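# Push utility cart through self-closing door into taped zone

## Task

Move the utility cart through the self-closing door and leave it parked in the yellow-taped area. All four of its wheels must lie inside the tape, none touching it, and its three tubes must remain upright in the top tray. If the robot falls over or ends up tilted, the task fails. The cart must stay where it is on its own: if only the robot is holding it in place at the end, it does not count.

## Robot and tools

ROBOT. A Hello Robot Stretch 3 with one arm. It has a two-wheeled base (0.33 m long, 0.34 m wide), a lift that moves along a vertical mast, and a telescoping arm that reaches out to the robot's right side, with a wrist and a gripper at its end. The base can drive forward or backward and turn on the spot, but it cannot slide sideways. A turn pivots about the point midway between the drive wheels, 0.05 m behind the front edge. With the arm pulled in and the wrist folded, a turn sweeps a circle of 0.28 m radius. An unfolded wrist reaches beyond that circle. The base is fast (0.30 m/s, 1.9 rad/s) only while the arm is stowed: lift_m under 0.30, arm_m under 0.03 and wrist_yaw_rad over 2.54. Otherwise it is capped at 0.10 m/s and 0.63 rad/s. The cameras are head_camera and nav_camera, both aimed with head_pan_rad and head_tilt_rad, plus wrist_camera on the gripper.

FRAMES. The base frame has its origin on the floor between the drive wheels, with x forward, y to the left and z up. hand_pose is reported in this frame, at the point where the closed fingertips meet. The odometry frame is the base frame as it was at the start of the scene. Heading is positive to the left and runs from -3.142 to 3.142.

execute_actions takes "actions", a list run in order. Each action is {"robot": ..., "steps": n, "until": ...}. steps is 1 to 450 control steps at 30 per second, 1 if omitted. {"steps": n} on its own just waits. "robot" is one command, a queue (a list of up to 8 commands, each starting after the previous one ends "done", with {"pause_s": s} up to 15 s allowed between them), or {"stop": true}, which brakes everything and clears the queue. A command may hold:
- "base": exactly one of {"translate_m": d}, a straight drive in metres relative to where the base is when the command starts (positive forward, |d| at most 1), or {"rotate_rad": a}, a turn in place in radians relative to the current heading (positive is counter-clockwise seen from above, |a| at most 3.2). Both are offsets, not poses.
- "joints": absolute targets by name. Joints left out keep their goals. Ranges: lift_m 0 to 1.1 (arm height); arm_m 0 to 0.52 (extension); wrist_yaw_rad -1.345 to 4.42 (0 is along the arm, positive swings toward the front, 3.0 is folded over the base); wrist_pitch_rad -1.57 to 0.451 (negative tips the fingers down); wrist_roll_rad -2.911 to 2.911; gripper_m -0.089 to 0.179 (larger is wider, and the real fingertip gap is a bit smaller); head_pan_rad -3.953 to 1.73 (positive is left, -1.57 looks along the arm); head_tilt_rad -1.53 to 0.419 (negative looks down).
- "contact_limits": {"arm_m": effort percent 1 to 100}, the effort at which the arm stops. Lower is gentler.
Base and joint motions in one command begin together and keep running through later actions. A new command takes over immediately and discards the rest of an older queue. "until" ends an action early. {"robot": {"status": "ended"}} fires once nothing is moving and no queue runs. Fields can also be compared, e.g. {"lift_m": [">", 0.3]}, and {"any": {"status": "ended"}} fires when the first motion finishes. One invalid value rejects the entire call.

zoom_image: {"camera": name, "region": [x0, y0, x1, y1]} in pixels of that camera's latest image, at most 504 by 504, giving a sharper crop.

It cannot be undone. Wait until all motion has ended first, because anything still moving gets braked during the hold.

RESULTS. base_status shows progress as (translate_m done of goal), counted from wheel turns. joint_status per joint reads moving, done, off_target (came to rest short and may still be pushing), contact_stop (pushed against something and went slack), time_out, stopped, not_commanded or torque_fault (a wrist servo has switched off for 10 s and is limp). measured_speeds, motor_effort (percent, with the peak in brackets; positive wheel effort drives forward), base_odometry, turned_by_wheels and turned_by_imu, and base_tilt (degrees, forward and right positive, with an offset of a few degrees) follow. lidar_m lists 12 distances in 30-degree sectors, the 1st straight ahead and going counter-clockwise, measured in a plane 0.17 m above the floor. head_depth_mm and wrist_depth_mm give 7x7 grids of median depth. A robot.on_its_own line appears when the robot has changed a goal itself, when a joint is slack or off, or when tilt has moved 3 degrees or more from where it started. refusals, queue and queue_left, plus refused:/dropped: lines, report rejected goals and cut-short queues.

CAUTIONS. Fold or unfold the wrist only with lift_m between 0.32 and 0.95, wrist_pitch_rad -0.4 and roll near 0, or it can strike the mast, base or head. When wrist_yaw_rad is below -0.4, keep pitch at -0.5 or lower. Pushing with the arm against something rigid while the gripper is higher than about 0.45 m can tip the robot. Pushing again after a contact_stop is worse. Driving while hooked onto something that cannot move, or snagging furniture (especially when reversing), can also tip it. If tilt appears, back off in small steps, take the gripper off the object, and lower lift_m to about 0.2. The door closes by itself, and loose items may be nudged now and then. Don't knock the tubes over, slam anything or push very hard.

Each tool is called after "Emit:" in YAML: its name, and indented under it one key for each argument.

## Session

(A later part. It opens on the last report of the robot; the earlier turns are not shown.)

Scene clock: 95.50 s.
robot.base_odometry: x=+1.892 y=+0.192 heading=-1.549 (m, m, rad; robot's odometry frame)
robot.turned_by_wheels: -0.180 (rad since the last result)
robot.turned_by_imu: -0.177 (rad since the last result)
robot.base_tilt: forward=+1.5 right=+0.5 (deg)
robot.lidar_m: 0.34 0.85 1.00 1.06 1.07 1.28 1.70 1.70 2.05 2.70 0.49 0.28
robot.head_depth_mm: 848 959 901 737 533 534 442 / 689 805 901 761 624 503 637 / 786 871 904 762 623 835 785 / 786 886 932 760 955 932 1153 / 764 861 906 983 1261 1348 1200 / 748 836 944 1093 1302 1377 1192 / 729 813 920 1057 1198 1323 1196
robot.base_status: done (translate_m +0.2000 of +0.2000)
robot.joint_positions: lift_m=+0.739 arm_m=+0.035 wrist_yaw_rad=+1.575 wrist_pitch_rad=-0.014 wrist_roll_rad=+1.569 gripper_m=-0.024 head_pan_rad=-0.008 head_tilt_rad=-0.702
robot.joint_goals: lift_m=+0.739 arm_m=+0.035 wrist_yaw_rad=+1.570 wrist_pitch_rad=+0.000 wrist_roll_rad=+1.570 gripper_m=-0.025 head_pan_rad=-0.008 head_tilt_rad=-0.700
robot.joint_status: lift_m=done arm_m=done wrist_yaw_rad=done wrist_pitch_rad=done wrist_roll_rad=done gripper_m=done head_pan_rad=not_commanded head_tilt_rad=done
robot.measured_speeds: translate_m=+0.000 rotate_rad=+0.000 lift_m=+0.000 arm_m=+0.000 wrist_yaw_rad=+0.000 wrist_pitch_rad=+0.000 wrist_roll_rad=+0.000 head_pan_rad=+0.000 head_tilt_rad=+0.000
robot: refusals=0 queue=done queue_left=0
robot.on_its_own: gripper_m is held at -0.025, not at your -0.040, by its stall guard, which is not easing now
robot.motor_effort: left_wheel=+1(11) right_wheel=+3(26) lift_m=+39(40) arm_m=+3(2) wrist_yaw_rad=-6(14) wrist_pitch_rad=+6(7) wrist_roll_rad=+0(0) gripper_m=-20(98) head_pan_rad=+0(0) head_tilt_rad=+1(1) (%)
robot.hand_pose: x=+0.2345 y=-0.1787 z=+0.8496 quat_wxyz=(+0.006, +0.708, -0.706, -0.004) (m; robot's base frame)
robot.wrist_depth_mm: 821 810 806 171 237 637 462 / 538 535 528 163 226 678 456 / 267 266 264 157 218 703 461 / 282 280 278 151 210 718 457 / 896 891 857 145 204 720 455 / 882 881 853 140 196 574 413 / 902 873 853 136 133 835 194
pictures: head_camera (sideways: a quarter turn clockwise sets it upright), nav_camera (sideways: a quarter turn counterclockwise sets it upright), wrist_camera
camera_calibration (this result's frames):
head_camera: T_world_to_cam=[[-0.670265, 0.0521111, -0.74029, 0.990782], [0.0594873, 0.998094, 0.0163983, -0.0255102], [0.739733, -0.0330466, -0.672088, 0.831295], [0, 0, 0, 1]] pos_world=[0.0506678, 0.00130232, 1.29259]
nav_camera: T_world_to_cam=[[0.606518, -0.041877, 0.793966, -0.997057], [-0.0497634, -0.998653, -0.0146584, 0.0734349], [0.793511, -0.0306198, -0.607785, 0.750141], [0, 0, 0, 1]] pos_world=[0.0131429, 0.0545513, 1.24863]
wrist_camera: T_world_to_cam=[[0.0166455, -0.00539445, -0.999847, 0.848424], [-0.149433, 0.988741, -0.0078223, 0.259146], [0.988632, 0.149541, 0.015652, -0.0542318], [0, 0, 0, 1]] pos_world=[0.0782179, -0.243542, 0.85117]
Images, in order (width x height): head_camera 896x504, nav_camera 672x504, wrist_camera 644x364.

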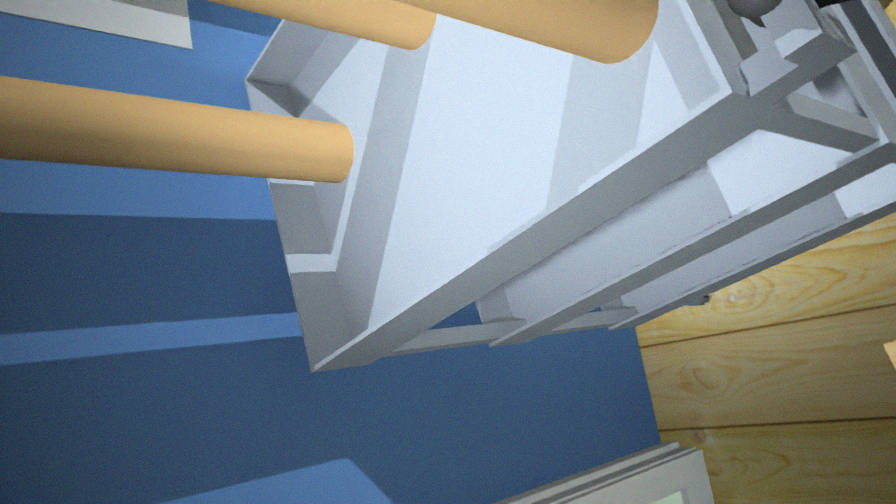

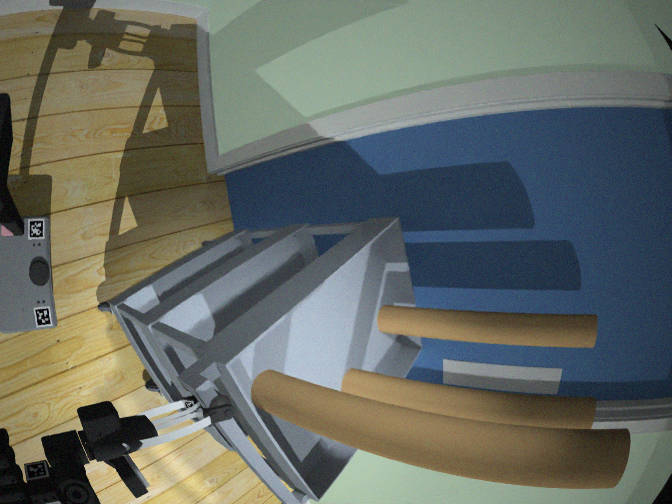

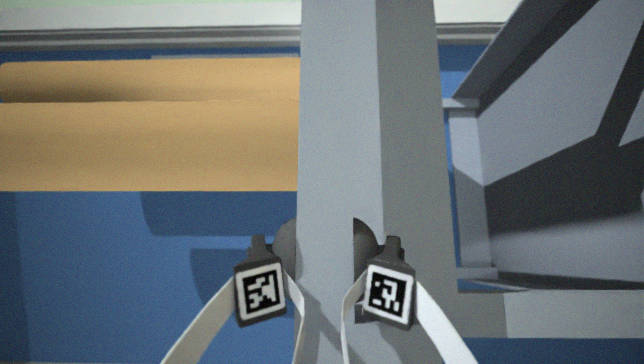

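Emit:
execute_actions:
  actions:
    - {"robot":[{"base":{"translate_m":-0.05}},{"base":{"rotate_rad":0.2}},{"base":{"rotate_rad":0.2}},{"base":{"rotate_rad":0.2}},{"base":{"translate_m":0.15}}],"steps":450,"until":{"robot":{"status":"ended"}}}

Scene clock: 122.97 s.
robot.base_odometry: x=+1.978 y=+0.120 heading=-0.950 (m, m, rad; robot's odometry frame)
robot.turned_by_wheels: +0.599 (rad since the last result)
robot.turned_by_imu: +0.247 (rad since the last result)
robot.base_tilt: forward=+1.4 right=+0.5 (deg)
robot.lidar_m: 0.58 0.83 1.06 1.03 1.09 1.56 1.74 1.83 2.61 2.55 0.37 0.30
robot.head_depth_mm: 744 840 915 759 624 492 607 / 737 831 912 737 656 834 722 / 734 827 922 1077 1218 1264 1145 / 730 820 941 1095 1325 1376 1194 / 725 814 934 1083 1274 1360 1198 / 710 780 867 988 1191 1349 1198 / 649 723 843 988 1186 1356 1196
robot.base_status: done (translate_m +0.1499 of +0.1500)
robot.joint_positions: lift_m=+0.739 arm_m=+0.035 wrist_yaw_rad=+1.485 wrist_pitch_rad=-0.016 wrist_roll_rad=+1.570 gripper_m=-0.024 head_pan_rad=-0.008 head_tilt_rad=-0.702
robot.joint_goals: lift_m=+0.739 arm_m=+0.035 wrist_yaw_rad=+1.477 wrist_pitch_rad=+0.000 wrist_roll_rad=+1.570 gripper_m=-0.025 head_pan_rad=-0.008 head_tilt_rad=-0.700
robot.joint_status: lift_m=done arm_m=done wrist_yaw_rad=done wrist_pitch_rad=done wrist_roll_rad=done gripper_m=done head_pan_rad=not_commanded head_tilt_rad=done
robot.measured_speeds: translate_m=+0.000 rotate_rad=+0.000 lift_m=+0.000 arm_m=+0.000 wrist_yaw_rad=+0.000 wrist_pitch_rad=+0.000 wrist_roll_rad=+0.000 head_pan_rad=+0.000 head_tilt_rad=+0.000
robot: refusals=0 queue=done queue_left=0
robot.on_its_own: wrist_yaw_rad is held at +1.477, not at your +1.570, by its stall guard, which is not easing now; gripper_m is held at -0.025, not at your -0.040, by its stall guard, which is not easing now
robot.motor_effort: left_wheel=+1(23) right_wheel=+16(31) lift_m=+39(40) arm_m=+2(2) wrist_yaw_rad=-9(71) wrist_pitch_rad=+7(8) wrist_roll_rad=+0(0) gripper_m=-20(20) head_pan_rad=+0(0) head_tilt_rad=+1(1) (%)
robot.hand_pose: x=+0.2335 y=-0.2016 z=+0.8491 quat_wxyz=(+0.006, +0.676, -0.737, -0.005) (m; robot's base frame)
robot.wrist_depth_mm: 463 464 463 126 183 704 452 / 230 229 228 127 184 709 464 / 245 243 242 128 186 694 459 / 807 807 809 130 189 688 458 / 822 807 803 130 190 793 460 / 824 831 820 132 190 197 194 / 771 754 754 133 133 737 721
pictures: head_camera (sideways: a quarter turn clockwise sets it upright), nav_camera (sideways: a quarter turn counterclockwise sets it upright), wrist_camera
camera_calibration (this result's frames):
head_camera: T_world_to_cam=[[-0.670095, 0.0521095, -0.740444, 0.990982], [0.0594831, 0.998094, 0.0164102, -0.0255257], [0.739888, -0.0330475, -0.671918, 0.831073], [0, 0, 0, 1]] pos_world=[0.05067, 0.00130232, 1.2926]
nav_camera: T_world_to_cam=[[0.606336, -0.0418754, 0.794106, -0.997238], [-0.0497596, -0.998654, -0.0146681, 0.0734474], [0.79365, -0.0306206, -0.607603, 0.749902], [0, 0, 0, 1]] pos_world=[0.0131552, 0.0545513, 1.24863]
wrist_camera: T_world_to_cam=[[0.0139551, -0.0065856, -0.999881, 0.848185], [-0.0601269, 0.998163, -0.00741346, 0.262342], [0.998093, 0.0602232, 0.0135335, -0.068226], [0, 0, 0, 1]] pos_world=[0.0720332, -0.252165, 0.850952]
Images, in order (width x height): head_camera 896x504, nav_camera 672x504, wrist_camera 644x364.

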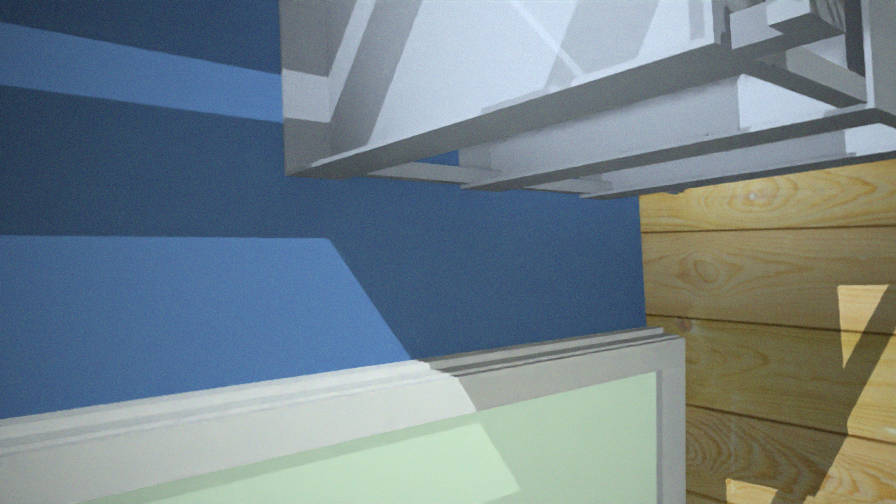

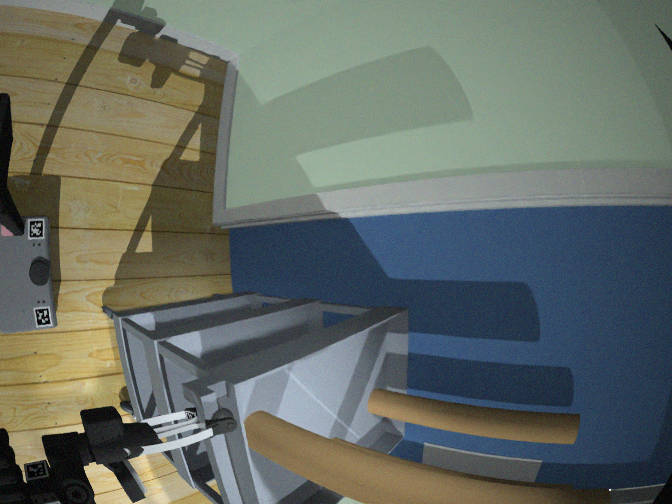

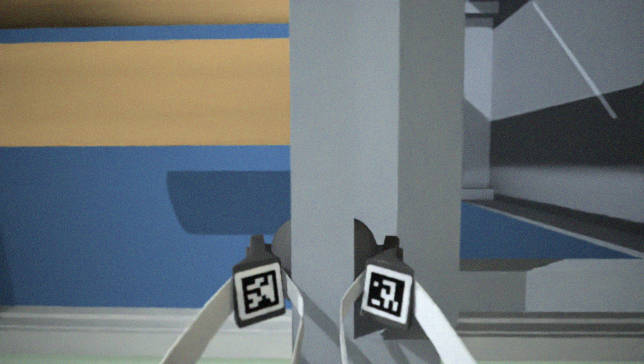

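Emit:
execute_actions:
  actions:
    - {"robot":[{"joints":{"gripper_m":0.11}},{"base":{"translate_m":-0.15}},{"joints":{"wrist_roll_rad":0,"wrist_pitch_rad":-0.4,"arm_m":0,"gripper_m":0.03,"head_tilt_rad":-1.2}},{"joints":{"wrist_yaw_rad":3.0,"lift_m":0.35},"base":{"rotate_rad":-1.57}},{"base":{"translate_m":0.27}},{"base":{"rotate_rad":1.62}},{"base":{"translate_m":0.45}}],"steps":450,"until":{"robot":{"status":"ended"}}}
    - {"steps":450,"until":{"robot":{"status":"ended"}}}

Scene clock: 151.63 s.
robot.base_odometry: x=+1.951 y=-0.268 heading=-0.900 (m, m, rad; robot's odometry frame)
robot.turned_by_wheels: +0.050 (rad since the last result)
robot.turned_by_imu: +0.002 (rad since the last result)
robot.base_tilt: forward=+1.6 right=+0.5 (deg)
robot.lidar_m: - - 1.30 1.27 1.35 1.93 2.03 2.14 2.56 0.22 0.15 -
robot.head_depth_mm: - - - - 482 464 1120 / - - - - 475 391 - / - - - - 379 460 - / 650 603 554 513 465 456 367 / 647 600 553 514 478 421 367 / 643 593 539 502 467 400 364 / 670 816 1052 1334 1266 1187 1127
robot.base_status: done (translate_m +0.4499 of +0.4500)
robot.joint_positions: lift_m=+0.350 arm_m=+0.000 wrist_yaw_rad=+2.993 wrist_pitch_rad=-0.415 wrist_roll_rad=+0.004 gripper_m=+0.030 head_pan_rad=-0.008 head_tilt_rad=-1.190
robot.joint_goals: lift_m=+0.350 arm_m=+0.000 wrist_yaw_rad=+3.000 wrist_pitch_rad=-0.400 wrist_roll_rad=+0.000 gripper_m=+0.030 head_pan_rad=-0.008 head_tilt_rad=-1.200
robot.joint_status: lift_m=done arm_m=done wrist_yaw_rad=done wrist_pitch_rad=done wrist_roll_rad=done gripper_m=done head_pan_rad=not_commanded head_tilt_rad=done
robot.measured_speeds: translate_m=+0.000 rotate_rad=+0.000 lift_m=+0.000 arm_m=+0.000 wrist_yaw_rad=+0.000 wrist_pitch_rad=+0.000 wrist_roll_rad=+0.000 head_pan_rad=+0.000 head_tilt_rad=+0.000
robot: refusals=0 queue=done queue_left=0
robot.motor_effort: left_wheel=+5(38) right_wheel=+11(56) lift_m=+26(40) arm_m=-6(4) wrist_yaw_rad=+8(27) wrist_pitch_rad=+7(8) wrist_roll_rad=-2(5) gripper_m=+0(80) head_pan_rad=+0(0) head_tilt_rad=-4(28) (%)
robot.hand_pose: x=+0.0120 y=+0.0769 z=+0.3635 quat_wxyz=(+0.197, +0.702, +0.094, +0.678) (m; robot's base frame)
robot.wrist_depth_mm: - - - - 127 77 55 / - - - - - 79 56 / - - - - - 122 57 / 943 922 924 919 158 668 582 / 738 717 753 706 154 666 625 / 608 611 - 609 163 580 583 / 519 519 - 531 200 510 293
pictures: head_camera (sideways: a quarter turn clockwise sets it upright), nav_camera (sideways: a quarter turn counterclockwise sets it upright), wrist_camera
camera_calibration (this result's frames):
head_camera: T_world_to_cam=[[-0.938972, 0.0541692, -0.339701, 0.47055], [0.0611227, 0.998082, -0.00979468, 0.00858235], [0.338519, -0.0299604, -0.940482, 1.18264], [0, 0, 0, 1]] pos_world=[0.0409624, 0.00137718, 1.27218]
nav_camera: T_world_to_cam=[[0.907819, -0.0441859, 0.417028, -0.507772], [-0.0517177, -0.998639, 0.00677308, 0.0455428], [0.416161, -0.0277165, -0.908868, 1.14393], [0, 0, 0, 1]] pos_world=[-0.0127383, 0.0547501, 1.25113]
wrist_camera: T_world_to_cam=[[0.992728, -0.11978, -0.0120274, 0.00551919], [-0.0739377, -0.527827, -0.846127, 0.389824], [0.0950009, 0.840863, -0.532845, 0.292142], [0, 0, 0, 1]] pos_world=[-0.00441011, -0.0392305, 0.485573]
Images, in order (width x height): head_camera 896x504, nav_camera 672x504, wrist_camera 644x364.

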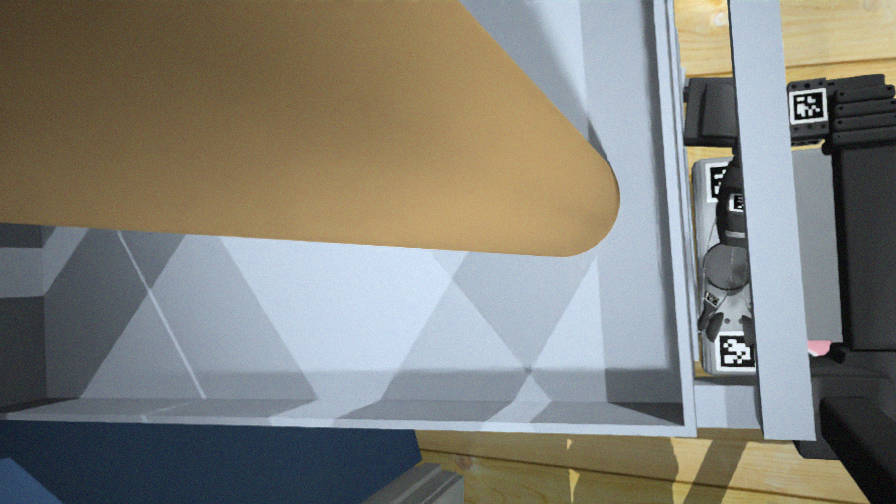

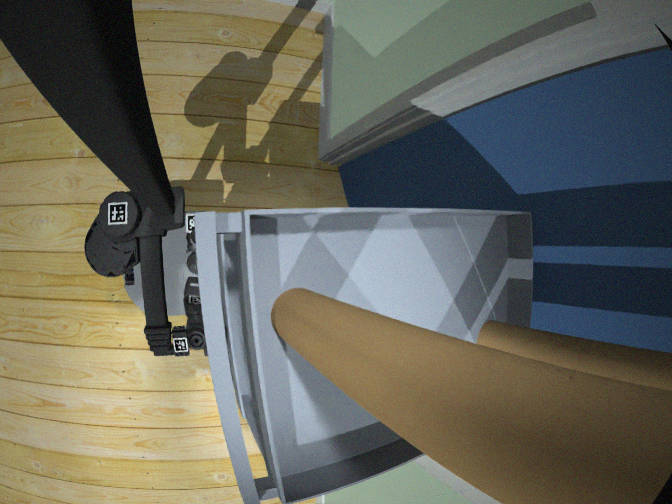

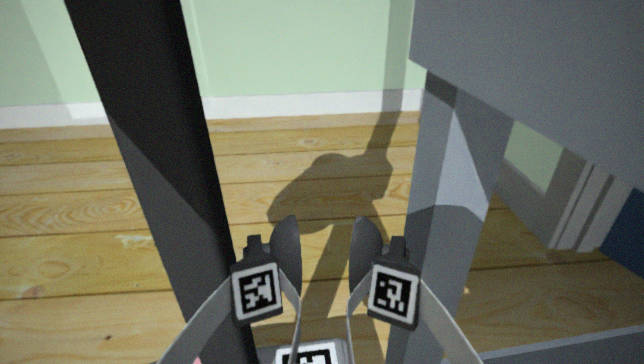

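Emit:
execute_actions:
  actions:
    - {"robot":[{"base":{"translate_m":-0.04}},{"joints":{"lift_m":0.25,"arm_m":0.035}},{"base":{"translate_m":0.3}}],"steps":450,"until":{"robot":{"status":"ended"}}}

Scene clock: 160.20 s.
robot.base_odometry: x=+2.112 y=-0.471 heading=-0.900 (m, m, rad; robot's odometry frame)
robot.turned_by_wheels: +0.000 (rad since the last result)
robot.turned_by_imu: +0.015 (rad since the last result)
robot.base_tilt: forward=+1.6 right=+0.5 (deg)
robot.lidar_m: - - 0.47 1.25 1.33 1.94 2.28 2.42 2.56 0.19 0.15 -
robot.head_depth_mm: - - - - 478 463 1116 / 645 611 - - 467 391 1098 / 651 604 561 514 380 429 - / 647 601 554 513 478 457 368 / 639 599 554 512 477 456 367 / 631 745 887 1089 1231 1155 - / 579 675 810 1013 1245 1186 1127
robot.base_status: done (translate_m +0.2999 of +0.3000)
robot.joint_positions: lift_m=+0.250 arm_m=+0.035 wrist_yaw_rad=+3.000 wrist_pitch_rad=-0.416 wrist_roll_rad=+0.004 gripper_m=+0.030 head_pan_rad=-0.008 head_tilt_rad=-1.191
robot.joint_goals: lift_m=+0.250 arm_m=+0.035 wrist_yaw_rad=+3.000 wrist_pitch_rad=-0.400 wrist_roll_rad=+0.000 gripper_m=+0.030 head_pan_rad=-0.008 head_tilt_rad=-1.200
robot.joint_status: lift_m=done arm_m=done wrist_yaw_rad=done wrist_pitch_rad=done wrist_roll_rad=done gripper_m=done head_pan_rad=not_commanded head_tilt_rad=done
robot.measured_speeds: translate_m=+0.000 rotate_rad=+0.000 lift_m=+0.000 arm_m=+0.000 wrist_yaw_rad=+0.000 wrist_pitch_rad=+0.000 wrist_roll_rad=+0.000 head_pan_rad=+0.000 head_tilt_rad=+0.000
robot: refusals=0 queue=done queue_left=0
robot.on_its_own: right_wheel is at rest, and its effort (+24) is outside its rest range (-18 to +18)
robot.motor_effort: left_wheel=+3(63) right_wheel=+24(73) lift_m=+24(27) arm_m=+3(5) wrist_yaw_rad=+1(10) wrist_pitch_rad=+7(7) wrist_roll_rad=-2(2) gripper_m=+0(0) head_pan_rad=+0(0) head_tilt_rad=-4(4) (%)
robot.hand_pose: x=+0.0106 y=+0.0428 z=+0.2635 quat_wxyz=(+0.195, +0.701, +0.096, +0.679) (m; robot's base frame)
robot.wrist_depth_mm: - - - - 735 115 395 / - - - - 749 125 412 / - 986 982 943 731 466 439 / 723 741 705 728 176 512 459 / 576 591 609 595 171 530 481 / 499 - - - 181 228 240 / - - - - 213 244 244
pictures: head_camera (sideways: a quarter turn clockwise sets it upright), nav_camera (sideways: a quarter turn counterclockwise sets it upright), wrist_camera
camera_calibration (this result's frames):
head_camera: T_world_to_cam=[[-0.939386, 0.0541724, -0.338555, 0.46906], [0.0611108, 0.998082, -0.00985989, 0.00866731], [0.337372, -0.0299516, -0.940895, 1.18318], [0, 0, 0, 1]] pos_world=[0.0409261, 0.00137746, 1.27214]
nav_camera: T_world_to_cam=[[0.908327, -0.0441898, 0.41592, -0.506332], [-0.0517095, -0.998639, 0.00682682, 0.0454728], [0.415052, -0.027708, -0.909376, 1.14459], [0, 0, 0, 1]] pos_world=[-0.0128002, 0.0547506, 1.25115]
wrist_camera: T_world_to_cam=[[0.993465, -0.113508, -0.0119499, 0.00132956], [-0.0705743, -0.528636, -0.84591, 0.287058], [0.0897007, 0.841225, -0.533192, 0.267798], [0, 0, 0, 1]] pos_world=[-0.00508366, -0.0733788, 0.385629]
Images, in order (width x height): head_camera 896x504, nav_camera 672x504, wrist_camera 644x364.

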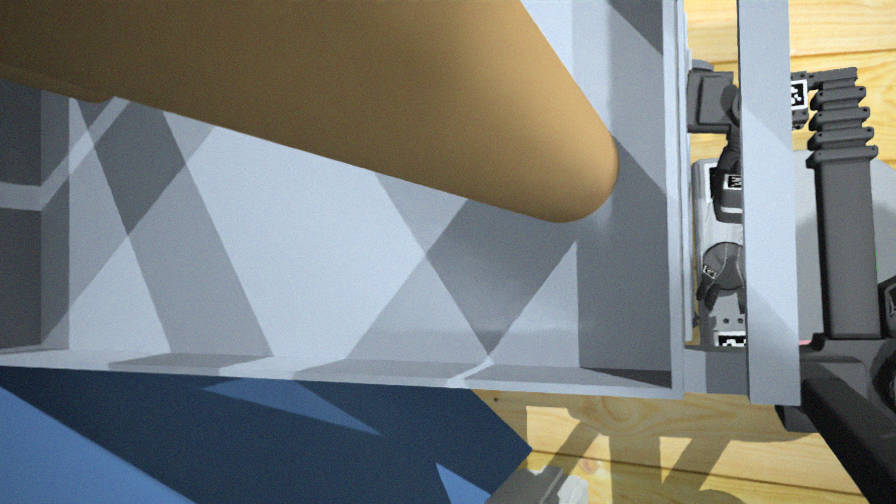

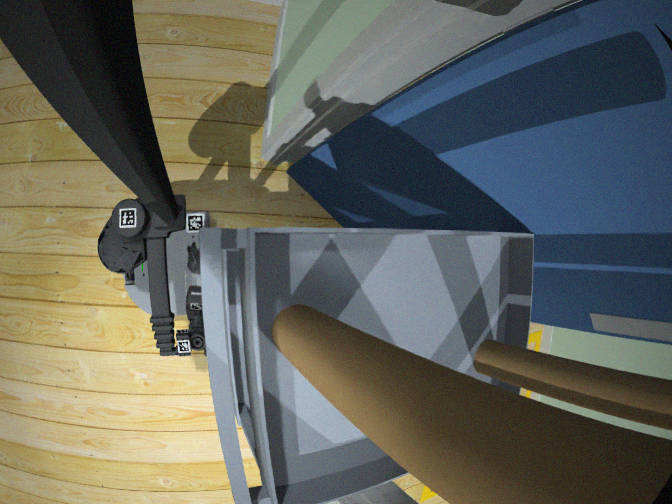

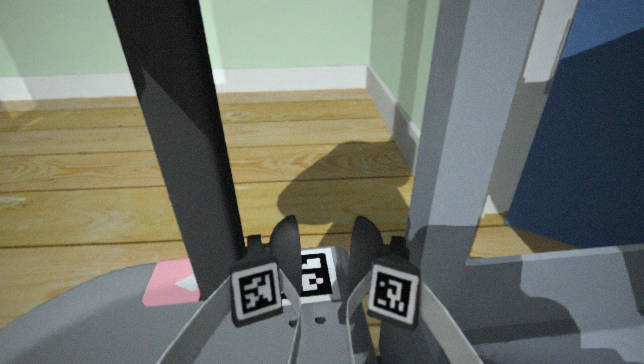

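Emit:
execute_actions:
  actions:
    - {"robot":{"base":{"translate_m":0.3}},"steps":450,"until":{"robot":{"status":"ended"}}}

Emit:
execute_actions:
  actions:
    - {"robot":{"base":{"translate_m":0.25},"joints":{"head_pan_rad":-0.5}},"steps":450,"until":{"robot":{"status":"ended"}}}

Scene clock: 166.23 s.
robot.base_odometry: x=+2.299 y=-0.706 heading=-0.900 (m, m, rad; robot's odometry frame)
robot.turned_by_wheels: +0.000 (rad since the last result)
robot.turned_by_imu: +0.002 (rad since the last result)
robot.base_tilt: forward=+1.6 right=+0.5 (deg)
robot.lidar_m: 0.34 0.29 0.29 0.33 1.31 1.90 2.58 2.74 2.58 0.18 0.15 0.16
robot.head_depth_mm: 655 606 558 518 467 439 1125 / 647 612 556 515 480 407 1107 / 557 734 1012 526 475 387 - / 474 597 808 1244 1278 1204 - / 411 501 643 897 1247 1216 - / 364 433 534 696 1000 1189 - / 327 381 456 570 762 1140 1129
robot.base_status: done (translate_m +0.3000 of +0.3000)
robot.joint_positions: lift_m=+0.250 arm_m=+0.035 wrist_yaw_rad=+3.000 wrist_pitch_rad=-0.416 wrist_roll_rad=+0.004 gripper_m=+0.030 head_pan_rad=-0.008 head_tilt_rad=-1.191
robot.joint_goals: lift_m=+0.250 arm_m=+0.035 wrist_yaw_rad=+3.000 wrist_pitch_rad=-0.400 wrist_roll_rad=+0.000 gripper_m=+0.030 head_pan_rad=-0.008 head_tilt_rad=-1.200
robot.joint_status: lift_m=done arm_m=done wrist_yaw_rad=done wrist_pitch_rad=done wrist_roll_rad=done gripper_m=done head_pan_rad=not_commanded head_tilt_rad=done
robot.measured_speeds: translate_m=+0.000 rotate_rad=+0.000 lift_m=+0.000 arm_m=+0.000 wrist_yaw_rad=+0.000 wrist_pitch_rad=+0.000 wrist_roll_rad=+0.000 head_pan_rad=+0.000 head_tilt_rad=+0.000
robot: refusals=0 queue=done queue_left=0
robot.motor_effort: left_wheel=+0(10) right_wheel=+1(47) lift_m=+24(24) arm_m=+2(3) wrist_yaw_rad=+1(1) wrist_pitch_rad=+7(7) wrist_roll_rad=-2(2) gripper_m=+0(0) head_pan_rad=-1(0) head_tilt_rad=-4(4) (%)
robot.hand_pose: x=+0.0106 y=+0.0427 z=+0.2635 quat_wxyz=(+0.195, +0.701, +0.096, +0.679) (m; robot's base frame)
robot.wrist_depth_mm: - - - 395 327 284 250 / - - - 419 347 299 262 / - 967 876 463 379 322 276 / 744 748 694 513 400 339 294 / 591 571 597 554 437 369 312 / 501 - - - 455 394 334 / - - - - 399 403 355
pictures: head_camera (sideways: a quarter turn clockwise sets it upright), nav_camera (sideways: a quarter turn counterclockwise sets it upright), wrist_camera
camera_calibration (this result's frames):
head_camera: T_world_to_cam=[[-0.939386, 0.0541723, -0.338555, 0.46906], [0.0611107, 0.998082, -0.00985991, 0.00866733], [0.337371, -0.0299516, -0.940895, 1.18318], [0, 0, 0, 1]] pos_world=[0.0409261, 0.00137746, 1.27214]
nav_camera: T_world_to_cam=[[0.908327, -0.0441898, 0.41592, -0.506331], [-0.0517094, -0.998639, 0.00682683, 0.0454728], [0.415052, -0.0277079, -0.909376, 1.14459], [0, 0, 0, 1]] pos_world=[-0.0128002, 0.0547506, 1.25115]
wrist_camera: T_world_to_cam=[[0.993465, -0.113509, -0.01195, 0.00132872], [-0.0705746, -0.528636, -0.84591, 0.287053], [0.0897009, 0.841225, -0.533192, 0.267804], [0, 0, 0, 1]] pos_world=[-0.00508364, -0.0733858, 0.385627]
Images, in order (width x height): head_camera 896x504, nav_camera 672x504, wrist_camera 644x364.

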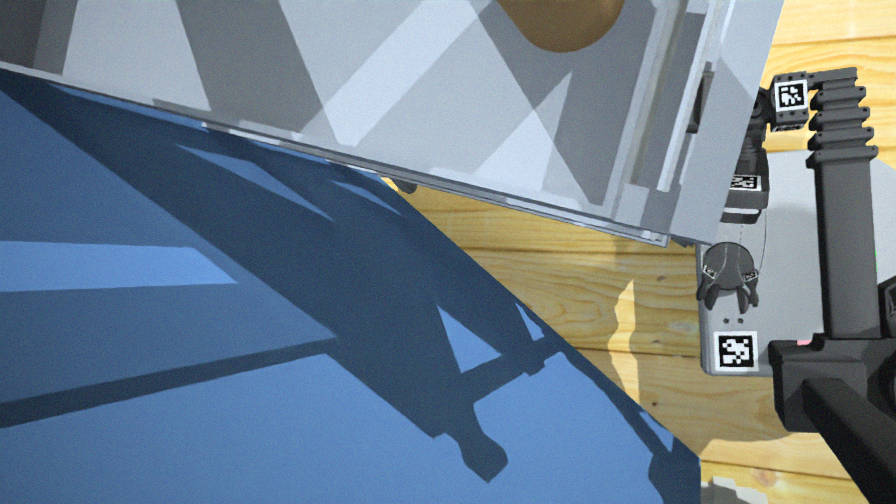

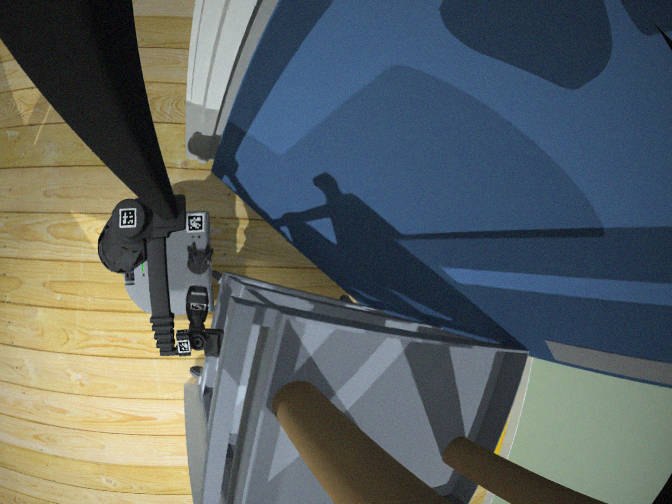

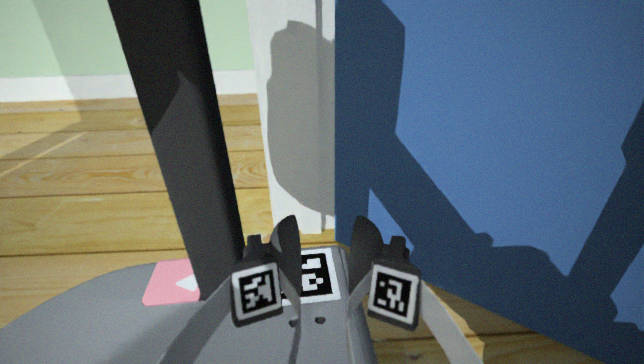

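Scene clock: 171.20 s.
robot.base_odometry: x=+2.454 y=-0.902 heading=-0.900 (m, m, rad; robot's odometry frame)
robot.turned_by_wheels: +0.000 (rad since the last result)
robot.turned_by_imu: +0.179 (rad since the last result)
robot.base_tilt: forward=+1.5 right=+0.5 (deg)
robot.lidar_m: 0.16 0.15 0.15 0.18 0.40 2.42 2.80 2.97 0.27 0.17 0.16 0.24
robot.head_depth_mm: 1767 813 552 516 489 1078 1132 / 1764 1608 1437 520 435 1077 1114 / 1735 1621 1478 1369 1021 - - / 429 548 753 1207 1269 1213 - / 323 383 473 617 897 1195 - / - 303 344 416 525 707 1015 / - - 293 317 372 456 591
robot.base_status: off_target (translate_m +0.2498 of +0.2500)
robot.joint_positions: lift_m=+0.250 arm_m=+0.035 wrist_yaw_rad=+3.000 wrist_pitch_rad=-0.416 wrist_roll_rad=+0.004 gripper_m=+0.030 head_pan_rad=-0.497 head_tilt_rad=-1.192
robot.joint_goals: lift_m=+0.250 arm_m=+0.035 wrist_yaw_rad=+3.000 wrist_pitch_rad=-0.400 wrist_roll_rad=+0.000 gripper_m=+0.030 head_pan_rad=-0.500 head_tilt_rad=-1.200
robot.joint_status: lift_m=done arm_m=done wrist_yaw_rad=done wrist_pitch_rad=done wrist_roll_rad=done gripper_m=done head_pan_rad=done head_tilt_rad=done
robot.measured_speeds: translate_m=+0.000 rotate_rad=+0.000 lift_m=+0.000 arm_m=+0.000 wrist_yaw_rad=+0.000 wrist_pitch_rad=+0.000 wrist_roll_rad=+0.000 head_pan_rad=+0.000 head_tilt_rad=+0.000
robot: refusals=0 queue=done queue_left=0
robot.on_its_own: right_wheel is at rest, and its effort (+32) is outside its rest range (-18 to +18)
robot.motor_effort: left_wheel=+16(100) right_wheel=+32(47) lift_m=+28(26) arm_m=+1(2) wrist_yaw_rad=+0(2) wrist_pitch_rad=+7(8) wrist_roll_rad=-2(2) gripper_m=+0(0) head_pan_rad=-2(42) head_tilt_rad=-3(4) (%)
robot.hand_pose: x=+0.0105 y=+0.0427 z=+0.2634 quat_wxyz=(+0.195, +0.701, +0.097, +0.679) (m; robot's base frame)
robot.wrist_depth_mm: - - 317 248 198 165 141 / - - 349 269 211 173 148 / - - 380 293 224 184 155 / 737 725 418 321 242 196 164 / 590 576 - 348 258 209 172 / 493 - - - 263 224 182 / - - - - 329 238 194
pictures: head_camera (sideways: a quarter turn clockwise sets it upright), nav_camera (sideways: a quarter turn counterclockwise sets it upright), wrist_camera
camera_calibration (this result's frames):
head_camera: T_world_to_cam=[[-0.804048, 0.489389, -0.337645, 0.46705], [0.522931, 0.852317, -0.00991161, 0.00591751], [0.28293, -0.184535, -0.941221, 1.18394], [0, 0, 0, 1]] pos_world=[0.0374637, -0.015135, 1.2721]
nav_camera: T_world_to_cam=[[0.781388, -0.466019, 0.41504, -0.504412], [-0.514896, -0.857225, 0.00686944, 0.0482428], [0.352582, -0.21907, -0.909777, 1.1455], [0, 0, 0, 1]] pos_world=[0.0151003, 0.0572341, 1.25117]
wrist_camera: T_world_to_cam=[[0.99349, -0.11329, -0.011954, 0.00136196], [-0.0704748, -0.528773, -0.845832, 0.286896], [0.0895038, 0.841169, -0.533315, 0.267844], [0, 0, 0, 1]] pos_world=[-0.00510724, -0.0734451, 0.385528]
Images, in order (width x height): head_camera 896x504, nav_camera 672x504, wrist_camera 644x364.

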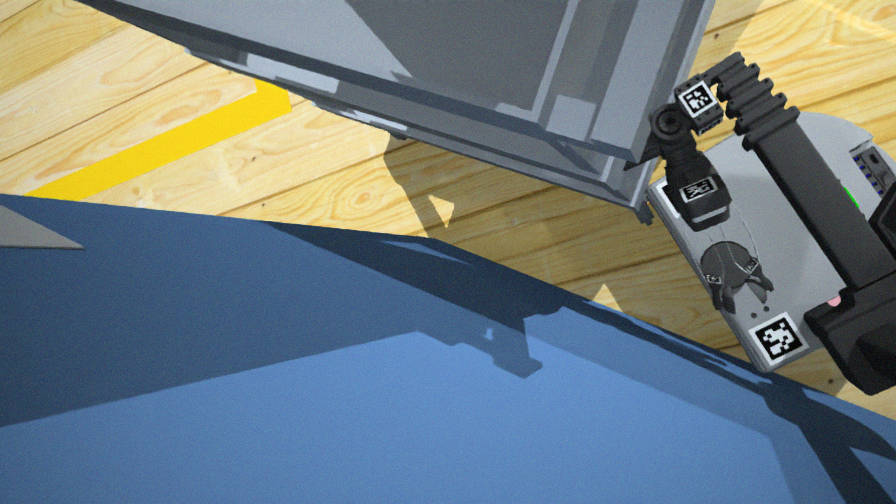

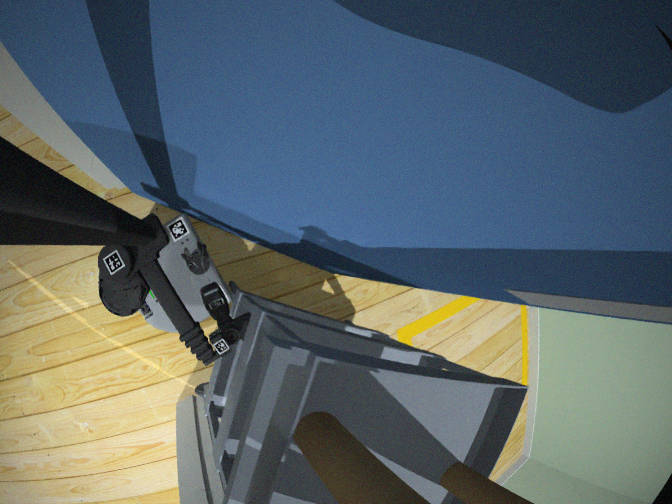

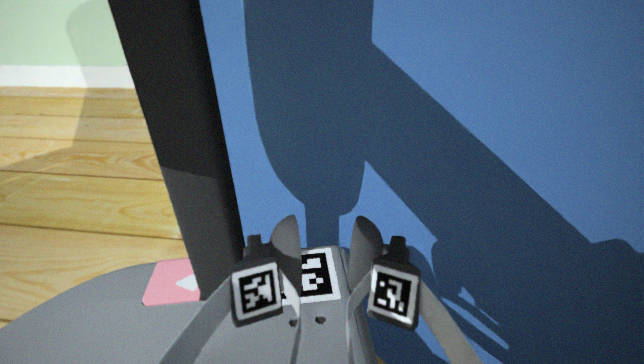

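Emit:
execute_actions:
  actions:
    - {"robot":[{"base":{"translate_m":-0.22}},{"base":{"rotate_rad":-0.85},"joints":{"head_pan_rad":0}},{"base":{"translate_m":0.6}}],"steps":450,"until":{"robot":{"status":"ended"}}}

Scene clock: 187.03 s.
robot.base_odometry: x=+2.211 y=-1.320 heading=-1.750 (m, m, rad; robot's odometry frame)
robot.turned_by_wheels: -0.850 (rad since the last result)
robot.turned_by_imu: -0.847 (rad since the last result)
robot.base_tilt: forward=+1.5 right=+0.4 (deg)
robot.lidar_m: 0.15 0.16 0.18 0.18 0.20 0.32 2.13 3.08 0.45 0.17 0.15 -
robot.head_depth_mm: - - - 506 482 416 1133 / 655 - - 326 475 412 1100 / 1718 599 555 354 478 389 - / 1749 1567 548 513 488 394 - / 1747 1598 542 507 444 1220 - / 1747 1593 1468 1325 445 1076 - / 1728 1585 1460 1362 1256 643 603
robot.base_status: done (translate_m +0.6000 of +0.6000)
robot.joint_positions: lift_m=+0.250 arm_m=+0.035 wrist_yaw_rad=+3.000 wrist_pitch_rad=-0.416 wrist_roll_rad=+0.004 gripper_m=+0.030 head_pan_rad=-0.005 head_tilt_rad=-1.192
robot.joint_goals: lift_m=+0.250 arm_m=+0.035 wrist_yaw_rad=+3.000 wrist_pitch_rad=-0.400 wrist_roll_rad=+0.000 gripper_m=+0.030 head_pan_rad=+0.000 head_tilt_rad=-1.200
robot.joint_status: lift_m=done arm_m=done wrist_yaw_rad=done wrist_pitch_rad=done wrist_roll_rad=done gripper_m=done head_pan_rad=done head_tilt_rad=done
robot.measured_speeds: translate_m=+0.000 rotate_rad=+0.000 lift_m=+0.000 arm_m=+0.000 wrist_yaw_rad=+0.000 wrist_pitch_rad=+0.000 wrist_roll_rad=+0.000 head_pan_rad=+0.000 head_tilt_rad=+0.000
robot: refusals=0 queue=done queue_left=0
robot.motor_effort: left_wheel=+5(45) right_wheel=+4(66) lift_m=+26(26) arm_m=+1(2) wrist_yaw_rad=+1(2) wrist_pitch_rad=+7(8) wrist_roll_rad=-2(2) gripper_m=+0(0) head_pan_rad=+2(43) head_tilt_rad=-4(3) (%)
robot.hand_pose: x=+0.0105 y=+0.0426 z=+0.2634 quat_wxyz=(+0.195, +0.701, +0.096, +0.679) (m; robot's base frame)
robot.wrist_depth_mm: 238 234 231 227 - - - / 256 256 250 247 - - - / 283 281 270 266 950 902 868 / 312 309 297 295 722 711 188 / 354 343 - 319 575 566 199 / 388 - - - 486 463 218 / - - - - 398 381 230
pictures: head_camera (sideways: a quarter turn clockwise sets it upright), nav_camera (sideways: a quarter turn counterclockwise sets it upright), wrist_camera
camera_calibration (this result's frames):
head_camera: T_world_to_cam=[[-0.939789, 0.0512214, -0.337895, 0.468202], [0.0579673, 0.998269, -0.00989744, 0.00873536], [0.336803, -0.0288883, -0.941132, 1.18349], [0, 0, 0, 1]] pos_world=[0.0409007, 0.00148698, 1.27211]
nav_camera: T_world_to_cam=[[0.908753, -0.0413367, 0.415281, -0.505502], [-0.0485664, -0.998796, 0.00685776, 0.0454134], [0.414498, -0.0264007, -0.909667, 1.14498], [0, 0, 0, 1]] pos_world=[-0.0130078, 0.0546911, 1.25116]
wrist_camera: T_world_to_cam=[[0.99347, -0.113467, -0.0119517, 0.00132771], [-0.0705795, -0.528881, -0.845756, 0.286839], [0.0896443, 0.841077, -0.533435, 0.267888], [0, 0, 0, 1]] pos_world=[-0.00508876, -0.0734605, 0.385512]
Images, in order (width x height): head_camera 896x504, nav_camera 672x504, wrist_camera 644x364.

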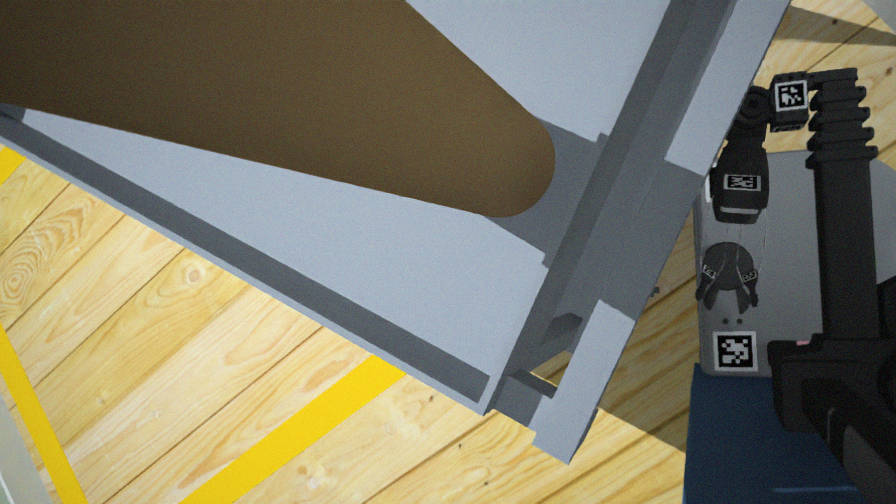

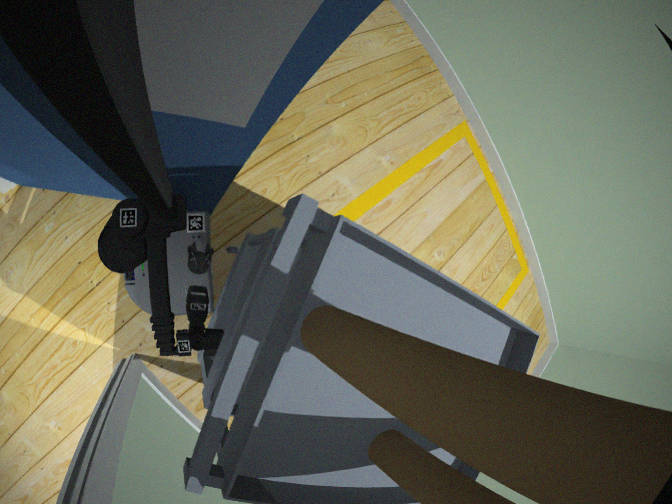

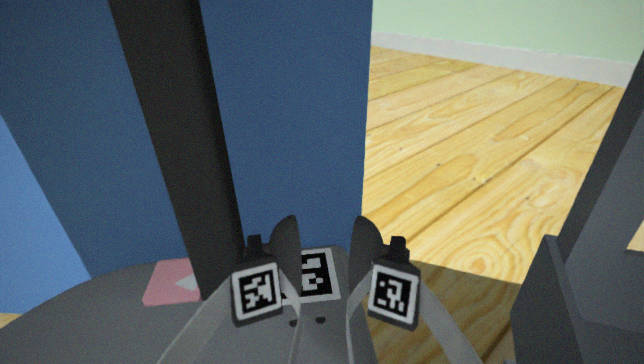

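Emit:
execute_actions:
  actions:
    - {"robot":[{"base":{"rotate_rad":-0.3}},{"base":{"translate_m":0.45}}],"steps":450,"until":{"robot":{"status":"ended"}}}

Scene clock: 195.17 s.
robot.base_odometry: x=+2.003 y=-1.719 heading=-2.050 (m, m, rad; robot's odometry frame)
robot.turned_by_wheels: -0.300 (rad since the last result)
robot.turned_by_imu: -0.296 (rad since the last result)
robot.base_tilt: forward=+1.5 right=+0.5 (deg)
robot.lidar_m: - 0.15 1.40 1.54 1.97 1.79 0.90 0.73 0.73 0.18 0.15 -
robot.head_depth_mm: - - 546 516 481 452 1135 / - - - 507 480 395 1108 / - - - 315 471 543 - / - - - 342 474 387 - / 1750 585 548 512 487 388 - / 1751 1594 1435 501 490 1173 - / 1692 1588 1463 1360 435 1176 1130
robot.base_status: done (translate_m +0.4500 of +0.4500)
robot.joint_positions: lift_m=+0.250 arm_m=+0.035 wrist_yaw_rad=+3.000 wrist_pitch_rad=-0.416 wrist_roll_rad=+0.004 gripper_m=+0.030 head_pan_rad=-0.004 head_tilt_rad=-1.192
robot.joint_goals: lift_m=+0.250 arm_m=+0.035 wrist_yaw_rad=+3.000 wrist_pitch_rad=-0.400 wrist_roll_rad=+0.000 gripper_m=+0.030 head_pan_rad=+0.000 head_tilt_rad=-1.200
robot.joint_status: lift_m=done arm_m=done wrist_yaw_rad=done wrist_pitch_rad=done wrist_roll_rad=done gripper_m=done head_pan_rad=done head_tilt_rad=done
robot.measured_speeds: translate_m=+0.000 rotate_rad=+0.000 lift_m=+0.000 arm_m=+0.000 wrist_yaw_rad=+0.000 wrist_pitch_rad=+0.000 wrist_roll_rad=+0.000 head_pan_rad=+0.000 head_tilt_rad=+0.000
robot: refusals=0 queue=done queue_left=0
robot.motor_effort: left_wheel=+1(35) right_wheel=+0(46) lift_m=+26(27) arm_m=+1(2) wrist_yaw_rad=+0(0) wrist_pitch_rad=+7(8) wrist_roll_rad=-2(2) gripper_m=+0(0) head_pan_rad=+2(3) head_tilt_rad=-3(3) (%)
robot.hand_pose: x=+0.0105 y=+0.0426 z=+0.2633 quat_wxyz=(+0.195, +0.701, +0.097, +0.679) (m; robot's base frame)
robot.wrist_depth_mm: - - - - - - 170 / - - - - - - - / - 977 987 975 969 226 874 / 729 734 722 724 715 228 696 / 588 578 - 591 566 251 259 / 507 - - - 475 265 274 / - - - - 394 213 243
pictures: head_camera (sideways: a quarter turn clockwise sets it upright), nav_camera (sideways: a quarter turn counterclockwise sets it upright), wrist_camera
camera_calibration (this result's frames):
head_camera: T_world_to_cam=[[-0.939826, 0.0507612, -0.337861, 0.468158], [0.057478, 0.998298, -0.00989937, 0.00874085], [0.336783, -0.0287233, -0.941144, 1.18351], [0, 0, 0, 1]] pos_world=[0.0408989, 0.00150403, 1.27211]
nav_camera: T_world_to_cam=[[0.908788, -0.0408917, 0.415249, -0.50546], [-0.048077, -0.99882, 0.00685935, 0.0454083], [0.414478, -0.0261976, -0.909682, 1.145], [0, 0, 0, 1]] pos_world=[-0.0130364, 0.0546817, 1.25116]
wrist_camera: T_world_to_cam=[[0.993484, -0.11334, -0.0119501, 0.00134677], [-0.0705287, -0.529058, -0.845649, 0.286749], [0.0895238, 0.840982, -0.533605, 0.267961], [0, 0, 0, 1]] pos_world=[-0.00510282, -0.0734909, 0.385491]
Images, in order (width x height): head_camera 896x504, nav_camera 672x504, wrist_camera 644x364.

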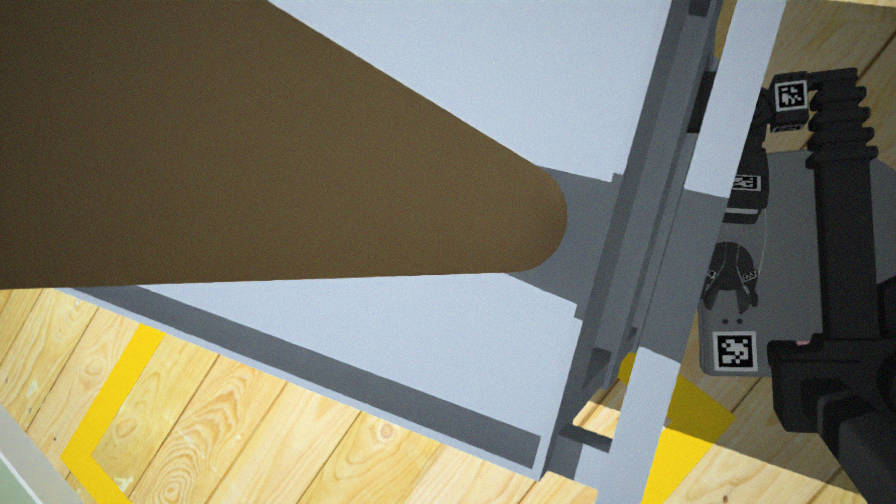

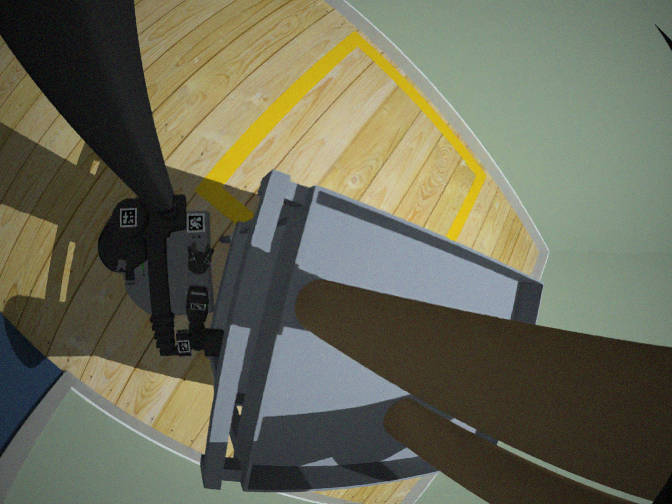

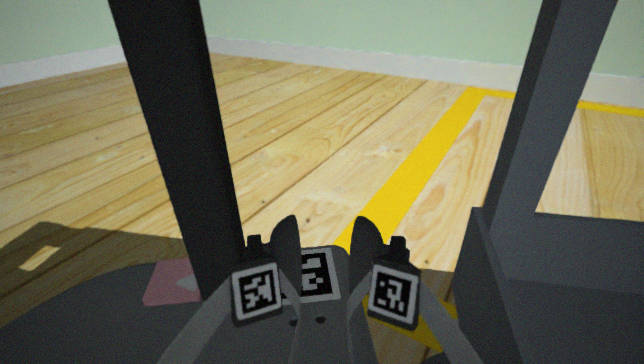

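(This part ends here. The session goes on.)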